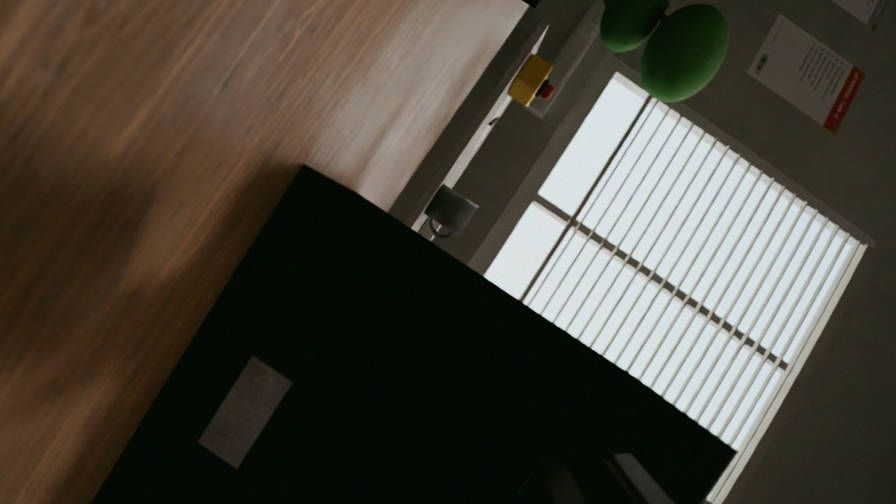

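Ten more cycles (left total 21.5), then clear out and lift.

Request:
execute_actions(actions=[[[0.628,0,-0.6,0,0.6,0,0.4,-0.218,0.92,-0.8998,-0.19,-1.5915,-1.571,-0.76]],[[0.628,0,-0.6,0,0.6,0,0.4,-0.221,0.9008,-0.8879,-0.19,-1.5843,-0.971,-0.76]],[[0.628,0,-0.6,0,0.6,0,0.4,-0.221,0.9008,-0.8879,-0.19,-1.5843,-0.971,-1]],[[0.628,0,-0.6,0,0.6,0,0.4,-0.218,0.92,-0.8998,-0.19,-1.5915,-1.571,-1]],[[0.628,0,-0.6,0,0.6,0,0.4,-0.221,0.9392,-0.9117,-0.19,-1.5987,-2.171,-1]],
[[0.628,0,-0.6,0,0.6,0,0.4,-0.221,0.9392,-0.9117,-0.19,-1.5987,-2.171,-0.76]],[[0.628,0,-0.6,0,0.6,0,0.4,-0.218,0.92,-0.8998,-0.19,-1.5915,-1.571,-0.76]],[[0.628,0,-0.6,0,0.6,0,0.4,-0.221,0.9008,-0.8879,-0.19,-1.5843,-0.971,-0.76]],[[0.628,0,-0.6,0,0.6,0,0.4,-0.221,0.9008,-0.8879,-0.19,-1.5843,-0.971,-1]],[[0.628,0,-0.6,0,0.6,0,0.4,-0.218,0.92,-0.8998,-0.19,-1.5915,-1.571,-1]],[[0.628,0,-0.6,0,0.6,0,0.4,-0.221,0.9392,-0.9117,-0.19,-1.5987,-2.171,-1]],
[[0.628,0,-0.6,0,0.6,0,0.4,-0.221,0.9392,-0.9117,-0.19,-1.5987,-2.171,-0.76]],[[0.628,0,-0.6,0,0.6,0,0.4,-0.218,0.92,-0.8998,-0.19,-1.5915,-1.571,-0.76]],[[0.628,0,-0.6,0,0.6,0,0.4,-0.221,0.9008,-0.8879,-0.19,-1.5843,-0.971,-0.76]],[[0.628,0,-0.6,0,0.6,0,0.4,-0.221,0.9008,-0.8879,-0.19,-1.5843,-0.971,-1]],[[0.628,0,-0.6,0,0.6,0,0.4,-0.218,0.92,-0.8998,-0.19,-1.5915,-1.571,-1]],[[0.628,0,-0.6,0,0.6,0,0.4,-0.221,0.9392,-0.9117,-0.19,-1.5987,-2.171,-1]],
[[0.628,0,-0.6,0,0.6,0,0.4,-0.221,0.9392,-0.9117,-0.19,-1.5987,-2.171,-0.76]],[[0.628,0,-0.6,0,0.6,0,0.4,-0.218,0.92,-0.8998,-0.19,-1.5915,-1.571,-0.76]],[[0.628,0,-0.6,0,0.6,0,0.4,-0.221,0.9008,-0.8879,-0.19,-1.5843,-0.971,-0.76]],[[0.628,0,-0.6,0,0.6,0,0.4,-0.221,0.9008,-0.8879,-0.19,-1.5843,-0.971,-1]],[[0.628,0,-0.6,0,0.6,0,0.4,-0.218,0.92,-0.8998,-0.19,-1.5915,-1.571,-1]],[[0.628,0,-0.6,0,0.6,0,0.4,-0.221,0.9392,-0.9117,-0.19,-1.5987,-2.171,-1]],
[[0.628,0,-0.6,0,0.6,0,0.4,-0.221,0.9392,-0.9117,-0.19,-1.5987,-2.171,-0.76]],[[0.628,0,-0.6,0,0.6,0,0.4,-0.218,0.92,-0.8998,-0.19,-1.5915,-1.571,-0.76]],[[0.628,0,-0.6,0,0.6,0,0.4,-0.221,0.9008,-0.8879,-0.19,-1.5843,-0.971,-0.76]],[[0.628,0,-0.6,0,0.6,0,0.4,-0.221,0.9008,-0.8879,-0.19,-1.5843,-0.971,-1]],[[0.628,0,-0.6,0,0.6,0,0.4,-0.218,0.92,-0.8998,-0.19,-1.5915,-1.571,-1]],[[0.628,0,-0.6,0,0.6,0,0.4,-0.221,0.9392,-0.9117,-0.19,-1.5987,-2.171,-1]],
[[0.628,0,-0.6,0,0.6,0,0.4,-0.221,0.9392,-0.9117,-0.19,-1.5987,-2.171,-0.76]],[[0.628,0,-0.6,0,0.6,0,0.4,-0.218,0.92,-0.8998,-0.19,-1.5915,-1.571,-0.76]],[[0.628,0,-0.6,0,0.6,0,0.4,-0.221,0.9008,-0.8879,-0.19,-1.5843,-0.971,-0.76]],[[0.628,0,-0.6,0,0.6,0,0.4,-0.221,0.9008,-0.8879,-0.19,-1.5843,-0.971,-1]],[[0.628,0,-0.6,0,0.6,0,0.4,-0.218,0.92,-0.8998,-0.19,-1.5915,-1.571,-1]],[[0.628,0,-0.6,0,0.6,0,0.4,-0.221,0.9392,-0.9117,-0.19,-1.5987,-2.171,-1]],
[[0.628,0,-0.6,0,0.6,0,0.4,-0.221,0.9392,-0.9117,-0.19,-1.5987,-2.171,-0.76]],[[0.628,0,-0.6,0,0.6,0,0.4,-0.218,0.92,-0.8998,-0.19,-1.5915,-1.571,-0.76]],[[0.628,0,-0.6,0,0.6,0,0.4,-0.221,0.9008,-0.8879,-0.19,-1.5843,-0.971,-0.76]],[[0.628,0,-0.6,0,0.6,0,0.4,-0.221,0.9008,-0.8879,-0.19,-1.5843,-0.971,-1]],[[0.628,0,-0.6,0,0.6,0,0.4,-0.218,0.92,-0.8998,-0.19,-1.5915,-1.571,-1]],[[0.628,0,-0.6,0,0.6,0,0.4,-0.221,0.9392,-0.9117,-0.19,-1.5987,-2.171,-1]],
[[0.628,0,-0.6,0,0.6,0,0.4,-0.221,0.9392,-0.9117,-0.19,-1.5987,-2.171,-0.76]],[[0.628,0,-0.6,0,0.6,0,0.4,-0.218,0.92,-0.8998,-0.19,-1.5915,-1.571,-0.76]],[[0.628,0,-0.6,0,0.6,0,0.4,-0.221,0.9008,-0.8879,-0.19,-1.5843,-0.971,-0.76]],[[0.628,0,-0.6,0,0.6,0,0.4,-0.221,0.9008,-0.8879,-0.19,-1.5843,-0.971,-1]],[[0.628,0,-0.6,0,0.6,0,0.4,-0.218,0.92,-0.8998,-0.19,-1.5915,-1.571,-1]],[[0.628,0,-0.6,0,0.6,0,0.4,-0.221,0.9392,-0.9117,-0.19,-1.5987,-2.171,-1]],
[[0.628,0,-0.6,0,0.6,0,0.4,-0.221,0.9392,-0.9117,-0.19,-1.5987,-2.171,-0.76]],[[0.628,0,-0.6,0,0.6,0,0.4,-0.218,0.92,-0.8998,-0.19,-1.5915,-1.571,-0.76]],[[0.628,0,-0.6,0,0.6,0,0.4,-0.221,0.9008,-0.8879,-0.19,-1.5843,-0.971,-0.76]],[[0.628,0,-0.6,0,0.6,0,0.4,-0.221,0.9008,-0.8879,-0.19,-1.5843,-0.971,-1]],[[0.628,0,-0.6,0,0.6,0,0.4,-0.218,0.92,-0.8998,-0.19,-1.5915,-1.571,-1]],[[0.628,0,-0.6,0,0.6,0,0.4,-0.221,0.9392,-0.9117,-0.19,-1.5987,-2.171,-1]],
[[0.628,0,-0.6,0,0.6,0,0.4,-0.221,0.9392,-0.9117,-0.19,-1.5987,-2.171,-0.76]],[[0.628,0,-0.6,0,0.6,0,0.4,-0.218,0.92,-0.8998,-0.19,-1.5915,-1.571,-0.76]],[[0.628,0,-0.6,0,0.6,0,0.4,-0.221,0.9008,-0.8879,-0.19,-1.5843,-0.971,-0.76]],[[0.628,0,-0.6,0,0.6,0,0.4,-0.221,0.9008,-0.8879,-0.19,-1.5843,-0.971,-1]],[[0.628,0,-0.6,0,0.6,0,0.4,-0.218,0.92,-0.8998,-0.19,-1.5915,-1.571,-1]],[[0.628,0,-0.6,0,0.6,0,0.4,-0.221,0.9392,-0.9117,-0.19,-1.5987,-2.171,-1]],
[[0.628,0,-0.6,0,0.6,0,0.4,-0.221,0.9392,-0.9117,-0.19,-1.5987,-2.171,-0.76]],[[0.628,0,-0.6,0,0.6,0,0.4,-0.218,0.92,-0.8998,-0.19,-1.5915,-1.571,-0.76]],[[0.628,0,-0.6,0,0.6,0,0.4,-0.199,0.92,-0.8998,-0.19,-1.5915,-1.571,-0.76]],[[0.628,0,-0.6,0,0.6,0,0.4,-0.199,0.86,-0.863,-0.19,-1.569,-1.571,-0.76]],[[0.628,0,-0.6,0,0.6,0,0.4,-0.199,0.80,-0.826,-0.19,-1.546,-1.571,-0.76]]])

Scene clock: 519.13 s.
left_arm: end_effector_position=(+0.3733, +0.5715, +0.0611) grip_measured=+0.39 end_effector_quat_wxyz=(+0.000, +0.966, +0.260, +0.000) end_effector_velocity=(-0.000, -0.000, -0.001) end_effector_angular_velocity=(-0.001, +0.002, -0.000) | right_arm: end_effector_position=(+0.5683, -0.2921, +0.1623) grip_measured=-0.78 end_effector_quat_wxyz=(+0.469, +0.466, +0.532, +0.530) end_effector_velocity=(-0.000, +0.000, +0.001) end_effector_angular_velocity=(-0.000, -0.000, +0.001)
Joint names: [waist, shoulder, elbow, forearm roll, wrist pitch, wrist roll]
Joint positions: left_arm=[ 0.628 -0.    -0.6    0.     0.6    0.     0.061] | right_arm=[-0.199  0.801 -0.826 -0.19  -1.546 -1.571  0.01 ]
Joint velocities: left_arm=[-0.     0.002  0.     0.    -0.    -0.    -0.   ] | right_arm=[ 0.001 -0.004  0.002 -0.     0.001  0.    -0.   ]
Joint torques (N m, as the arm reports them, + toward a larger angle): left_arm=[  0.81 -15.64 -19.62   0.55  -1.36  -0.91] | right_arm=[ -1.86 -31.52  -7.41  -0.21  -1.2    0.33]
Motor temperatures (°C, as the motors report them): left_arm=[26 31 40 29 30 29] | right_arm=[29 31 30 30 34 33]
Joint targets: left_arm=[0.628 0.000 -0.600 0.000 0.600 0.000] | right_arm=[-0.199 0.800 -0.826 -0.190 -1.546 -1.571]
Step readings (joint positions; steps 1 to 15: 1st action; 16 to 30: 2nd action; 31 to 45: 3rd action; 46 to 60: 4th action; 61 to 75: 5th action; 76 to 90: 6th action; 91 to 105: 7th action; 106 to 120: 8th action; 121 to 135: 9th action; 136 to 150: 10th action; 151 to 165: 11th action; 166 to 180: 12th action; 181 to 195: 13th action):
0: left_arm=[0.628 -0.000 -0.600 -0.000 0.600 -0.000] | right_arm=[-0.221 0.939 -0.912 -0.190 -1.599 -2.171]
1: left_arm=[0.628 -0.000 -0.600 0.000 0.600 -0.000] | right_arm=[-0.221 0.939 -0.912 -0.190 -1.599 -2.170]
2: left_arm=[0.628 -0.000 -0.600 0.000 0.600 -0.000] | right_arm=[-0.221 0.939 -0.912 -0.190 -1.599 -2.164]
4: left_arm=[0.628 -0.000 -0.600 0.000 0.600 -0.000] | right_arm=[-0.221 0.938 -0.911 -0.190 -1.598 -2.113]
8: left_arm=[0.628 0.000 -0.600 0.000 0.600 -0.000] | right_arm=[-0.219 0.928 -0.905 -0.190 -1.595 -1.839]
15: left_arm=[0.628 -0.000 -0.600 -0.000 0.600 -0.000] | right_arm=[-0.218 0.920 -0.900 -0.190 -1.592 -1.591]
16: left_arm=[0.628 -0.000 -0.600 0.000 0.600 0.000] | right_arm=[-0.218 0.920 -0.900 -0.190 -1.592 -1.584]
17: left_arm=[0.628 -0.000 -0.600 -0.000 0.600 -0.000] | right_arm=[-0.218 0.920 -0.900 -0.190 -1.592 -1.573]
19: left_arm=[0.628 -0.000 -0.600 0.000 0.600 -0.000] | right_arm=[-0.218 0.918 -0.899 -0.190 -1.591 -1.518]
23: left_arm=[0.628 0.000 -0.600 -0.000 0.600 -0.000] | right_arm=[-0.220 0.909 -0.893 -0.190 -1.588 -1.241]
30: left_arm=[0.628 -0.000 -0.600 0.000 0.600 0.000] | right_arm=[-0.221 0.901 -0.888 -0.190 -1.585 -0.991]
31: left_arm=[0.628 -0.000 -0.600 0.000 0.600 -0.000] | right_arm=[-0.221 0.901 -0.888 -0.190 -1.584 -0.985]
32: left_arm=[0.628 -0.000 -0.600 0.000 0.600 0.000] | right_arm=[-0.221 0.901 -0.888 -0.190 -1.584 -0.981]
34: left_arm=[0.628 -0.000 -0.600 -0.000 0.600 0.000] | right_arm=[-0.221 0.901 -0.888 -0.190 -1.584 -0.976]
38: left_arm=[0.628 0.000 -0.600 0.000 0.600 0.000] | right_arm=[-0.221 0.901 -0.888 -0.190 -1.584 -0.972]
45: left_arm=[0.628 -0.000 -0.600 0.000 0.600 0.000] | right_arm=[-0.221 0.901 -0.888 -0.190 -1.584 -0.971]
46: left_arm=[0.628 -0.000 -0.600 -0.000 0.600 -0.000] | right_arm=[-0.221 0.901 -0.888 -0.190 -1.584 -0.972]
47: left_arm=[0.628 0.000 -0.600 0.000 0.600 -0.000] | right_arm=[-0.221 0.901 -0.888 -0.190 -1.584 -0.978]
49: left_arm=[0.628 -0.000 -0.600 -0.000 0.600 -0.000] | right_arm=[-0.221 0.903 -0.889 -0.190 -1.585 -1.029]
53: left_arm=[0.628 -0.000 -0.600 0.000 0.600 -0.000] | right_arm=[-0.219 0.911 -0.894 -0.190 -1.589 -1.303]
60: left_arm=[0.628 0.000 -0.600 0.000 0.600 -0.000] | right_arm=[-0.218 0.920 -0.899 -0.190 -1.591 -1.551]
61: left_arm=[0.628 -0.000 -0.600 0.000 0.600 0.000] | right_arm=[-0.218 0.920 -0.899 -0.190 -1.591 -1.558]
62: left_arm=[0.628 -0.000 -0.600 0.000 0.600 0.000] | right_arm=[-0.218 0.920 -0.899 -0.190 -1.592 -1.569]
64: left_arm=[0.628 -0.000 -0.600 0.000 0.600 -0.000] | right_arm=[-0.218 0.922 -0.900 -0.190 -1.592 -1.624]
68: left_arm=[0.628 0.000 -0.600 0.000 0.600 0.000] | right_arm=[-0.219 0.931 -0.906 -0.190 -1.595 -1.901]
75: left_arm=[0.628 -0.000 -0.600 0.000 0.600 -0.000] | right_arm=[-0.221 0.939 -0.911 -0.190 -1.598 -2.151]
76: left_arm=[0.628 -0.000 -0.600 -0.000 0.600 0.000] | right_arm=[-0.221 0.939 -0.911 -0.190 -1.598 -2.157]
77: left_arm=[0.628 0.000 -0.600 -0.000 0.600 0.000] | right_arm=[-0.221 0.939 -0.912 -0.190 -1.598 -2.161]
79: left_arm=[0.628 -0.000 -0.600 -0.000 0.600 0.000] | right_arm=[-0.221 0.939 -0.912 -0.190 -1.598 -2.166]
83: left_arm=[0.628 0.000 -0.600 -0.000 0.600 -0.000] | right_arm=[-0.221 0.939 -0.912 -0.190 -1.599 -2.170]
90: left_arm=[0.628 -0.000 -0.600 0.000 0.600 -0.000] | right_arm=[-0.221 0.939 -0.912 -0.190 -1.599 -2.171]
91: left_arm=[0.628 -0.000 -0.600 -0.000 0.600 0.000] | right_arm=[-0.221 0.939 -0.912 -0.190 -1.599 -2.170]
92: left_arm=[0.628 0.000 -0.600 -0.000 0.600 0.000] | right_arm=[-0.221 0.939 -0.912 -0.190 -1.599 -2.164]
94: left_arm=[0.628 0.000 -0.600 -0.000 0.600 0.000] | right_arm=[-0.221 0.938 -0.911 -0.190 -1.598 -2.113]
98: left_arm=[0.628 0.000 -0.600 0.000 0.600 -0.000] | right_arm=[-0.219 0.928 -0.905 -0.190 -1.595 -1.839]
105: left_arm=[0.628 -0.000 -0.600 0.000 0.600 -0.000] | right_arm=[-0.218 0.920 -0.900 -0.190 -1.592 -1.591]
106: left_arm=[0.628 0.000 -0.600 -0.000 0.600 -0.000] | right_arm=[-0.218 0.920 -0.900 -0.190 -1.592 -1.584]
107: left_arm=[0.628 -0.000 -0.600 0.000 0.600 0.000] | right_arm=[-0.218 0.920 -0.900 -0.190 -1.592 -1.573]
109: left_arm=[0.628 0.000 -0.600 0.000 0.600 -0.000] | right_arm=[-0.218 0.918 -0.899 -0.190 -1.591 -1.518]
113: left_arm=[0.628 0.000 -0.600 -0.000 0.600 0.000] | right_arm=[-0.220 0.909 -0.893 -0.190 -1.588 -1.241]
120: left_arm=[0.628 0.000 -0.600 -0.000 0.600 -0.000] | right_arm=[-0.221 0.901 -0.888 -0.190 -1.585 -0.991]
121: left_arm=[0.628 0.000 -0.600 -0.000 0.600 -0.000] | right_arm=[-0.221 0.901 -0.888 -0.190 -1.584 -0.985]
122: left_arm=[0.628 0.000 -0.600 -0.000 0.600 -0.000] | right_arm=[-0.221 0.901 -0.888 -0.190 -1.584 -0.981]
124: left_arm=[0.628 0.000 -0.600 -0.000 0.600 -0.000] | right_arm=[-0.221 0.901 -0.888 -0.190 -1.584 -0.976]
128: left_arm=[0.628 0.000 -0.600 -0.000 0.600 0.000] | right_arm=[-0.221 0.901 -0.888 -0.190 -1.584 -0.972]
135: left_arm=[0.628 0.000 -0.600 -0.000 0.600 0.000] | right_arm=[-0.221 0.901 -0.888 -0.190 -1.584 -0.971]
136: left_arm=[0.628 -0.000 -0.600 -0.000 0.600 0.000] | right_arm=[-0.221 0.901 -0.888 -0.190 -1.584 -0.972]
137: left_arm=[0.628 0.000 -0.600 0.000 0.600 -0.000] | right_arm=[-0.221 0.901 -0.888 -0.190 -1.584 -0.978]
139: left_arm=[0.628 0.000 -0.600 0.000 0.600 0.000] | right_arm=[-0.221 0.903 -0.889 -0.190 -1.585 -1.029]
143: left_arm=[0.628 -0.000 -0.600 0.000 0.600 0.000] | right_arm=[-0.219 0.911 -0.894 -0.190 -1.589 -1.303]
150: left_arm=[0.628 0.000 -0.600 0.000 0.600 -0.000] | right_arm=[-0.218 0.920 -0.899 -0.190 -1.591 -1.551]
151: left_arm=[0.628 0.000 -0.600 -0.000 0.600 0.000] | right_arm=[-0.218 0.920 -0.899 -0.190 -1.591 -1.558]
152: left_arm=[0.628 -0.000 -0.600 -0.000 0.600 -0.000] | right_arm=[-0.218 0.920 -0.899 -0.190 -1.592 -1.569]
154: left_arm=[0.628 -0.000 -0.600 0.000 0.600 0.000] | right_arm=[-0.218 0.922 -0.900 -0.190 -1.592 -1.624]
158: left_arm=[0.628 -0.000 -0.600 0.000 0.600 0.000] | right_arm=[-0.219 0.931 -0.906 -0.190 -1.595 -1.901]
165: left_arm=[0.628 -0.000 -0.600 -0.000 0.600 0.000] | right_arm=[-0.221 0.939 -0.911 -0.190 -1.598 -2.151]
166: left_arm=[0.628 0.000 -0.600 0.000 0.600 -0.000] | right_arm=[-0.221 0.939 -0.911 -0.190 -1.598 -2.157]
167: left_arm=[0.628 -0.000 -0.600 0.000 0.600 -0.000] | right_arm=[-0.221 0.939 -0.912 -0.190 -1.598 -2.161]
169: left_arm=[0.628 -0.000 -0.600 -0.000 0.600 0.000] | right_arm=[-0.221 0.939 -0.912 -0.190 -1.598 -2.166]
173: left_arm=[0.628 -0.000 -0.600 0.000 0.600 -0.000] | right_arm=[-0.221 0.939 -0.912 -0.190 -1.599 -2.170]
180: left_arm=[0.628 0.000 -0.600 0.000 0.600 -0.000] | right_arm=[-0.221 0.939 -0.912 -0.190 -1.599 -2.171]
181: left_arm=[0.628 -0.000 -0.600 0.000 0.600 -0.000] | right_arm=[-0.221 0.939 -0.912 -0.190 -1.599 -2.170]
182: left_arm=[0.628 0.000 -0.600 -0.000 0.600 -0.000] | right_arm=[-0.221 0.939 -0.912 -0.190 -1.599 -2.164]
184: left_arm=[0.628 0.000 -0.600 0.000 0.600 0.000] | right_arm=[-0.221 0.938 -0.911 -0.190 -1.598 -2.113]
Lines left out of this list: 257.
camera_calibration (this result's frames):
cam_left_wrist: T_world_to_cam=[[0.511146, -0.859104, 0.0258874, 0.32588], [-0.859486, -0.511042, 0.010968, 0.676006], [0.00380692, -0.027856, -0.999605, 0.208254], [0, 0, 0, 1]] pos_world=[0.413653, 0.631233, 0.192321]
cam_right_wrist: T_world_to_cam=[[-0.0173722, 0.00396191, 0.999841, -0.119463], [0.110953, -0.993808, 0.00586581, -0.286572], [0.993674, 0.111037, 0.0168251, -0.402351], [0, 0, 0, 1]] pos_world=[0.429526, -0.239648, 0.127895]

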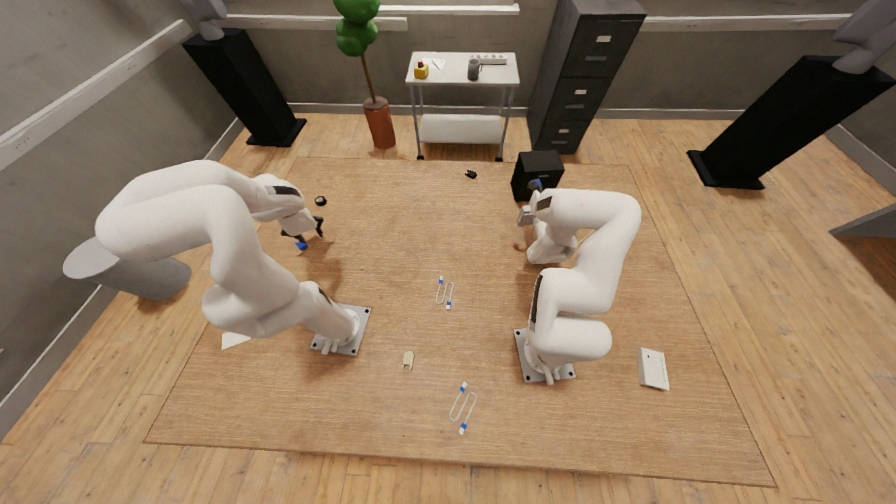

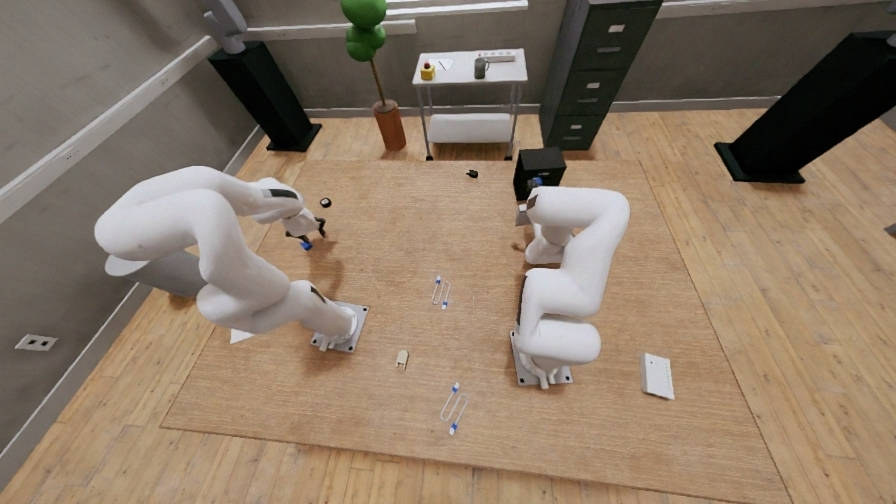

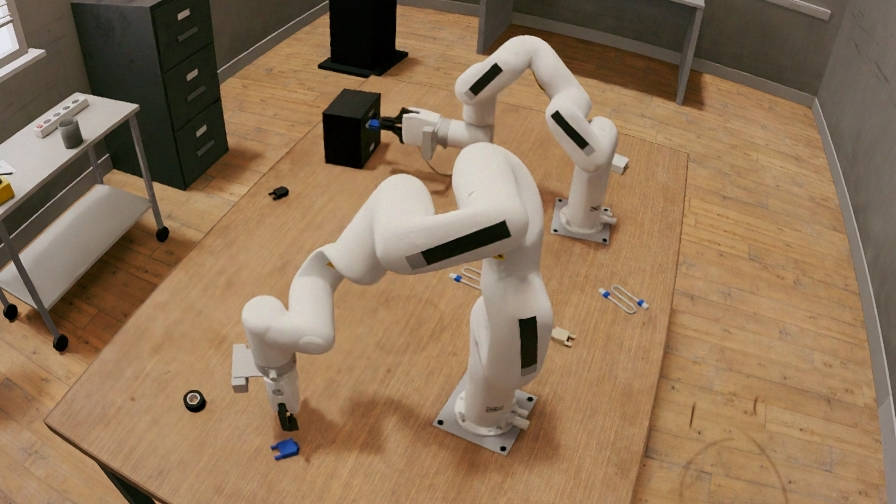

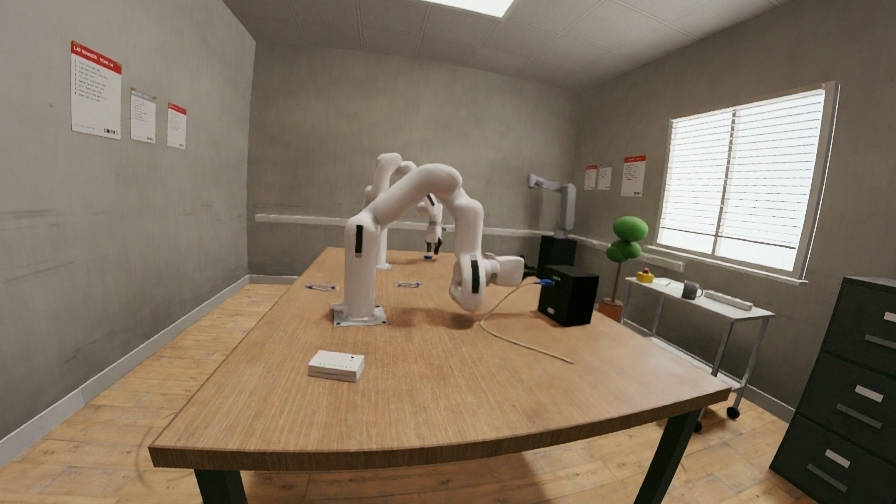

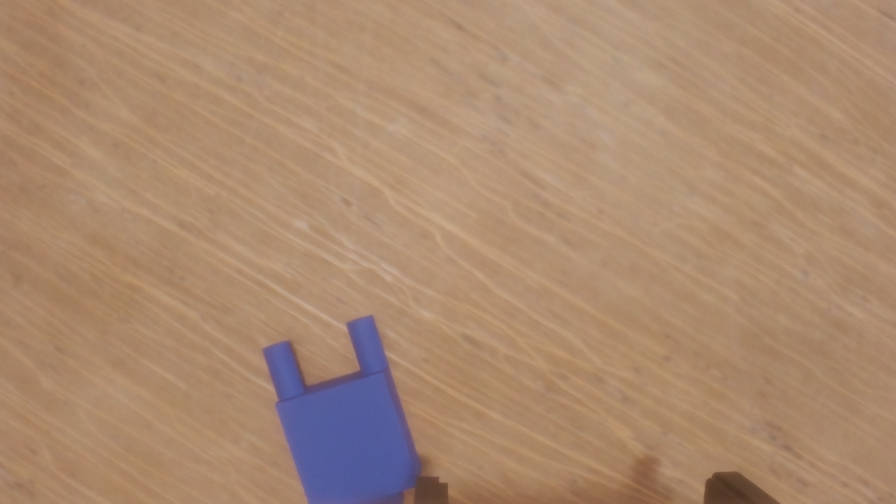

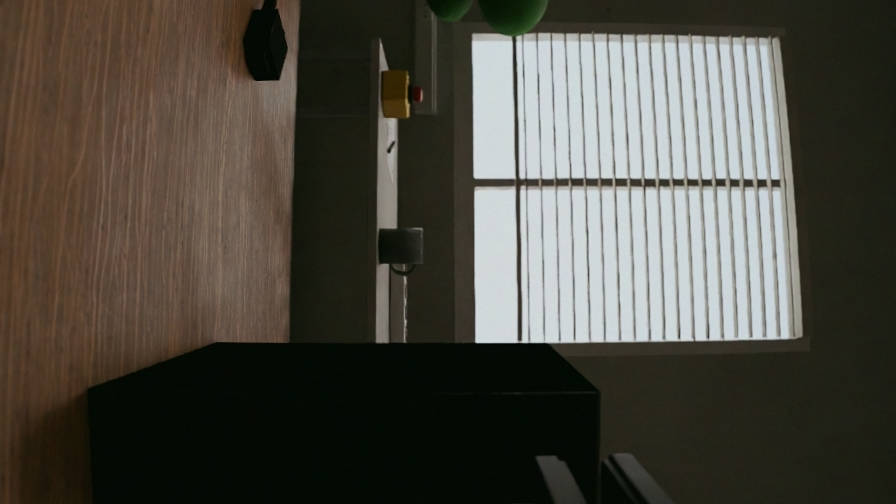

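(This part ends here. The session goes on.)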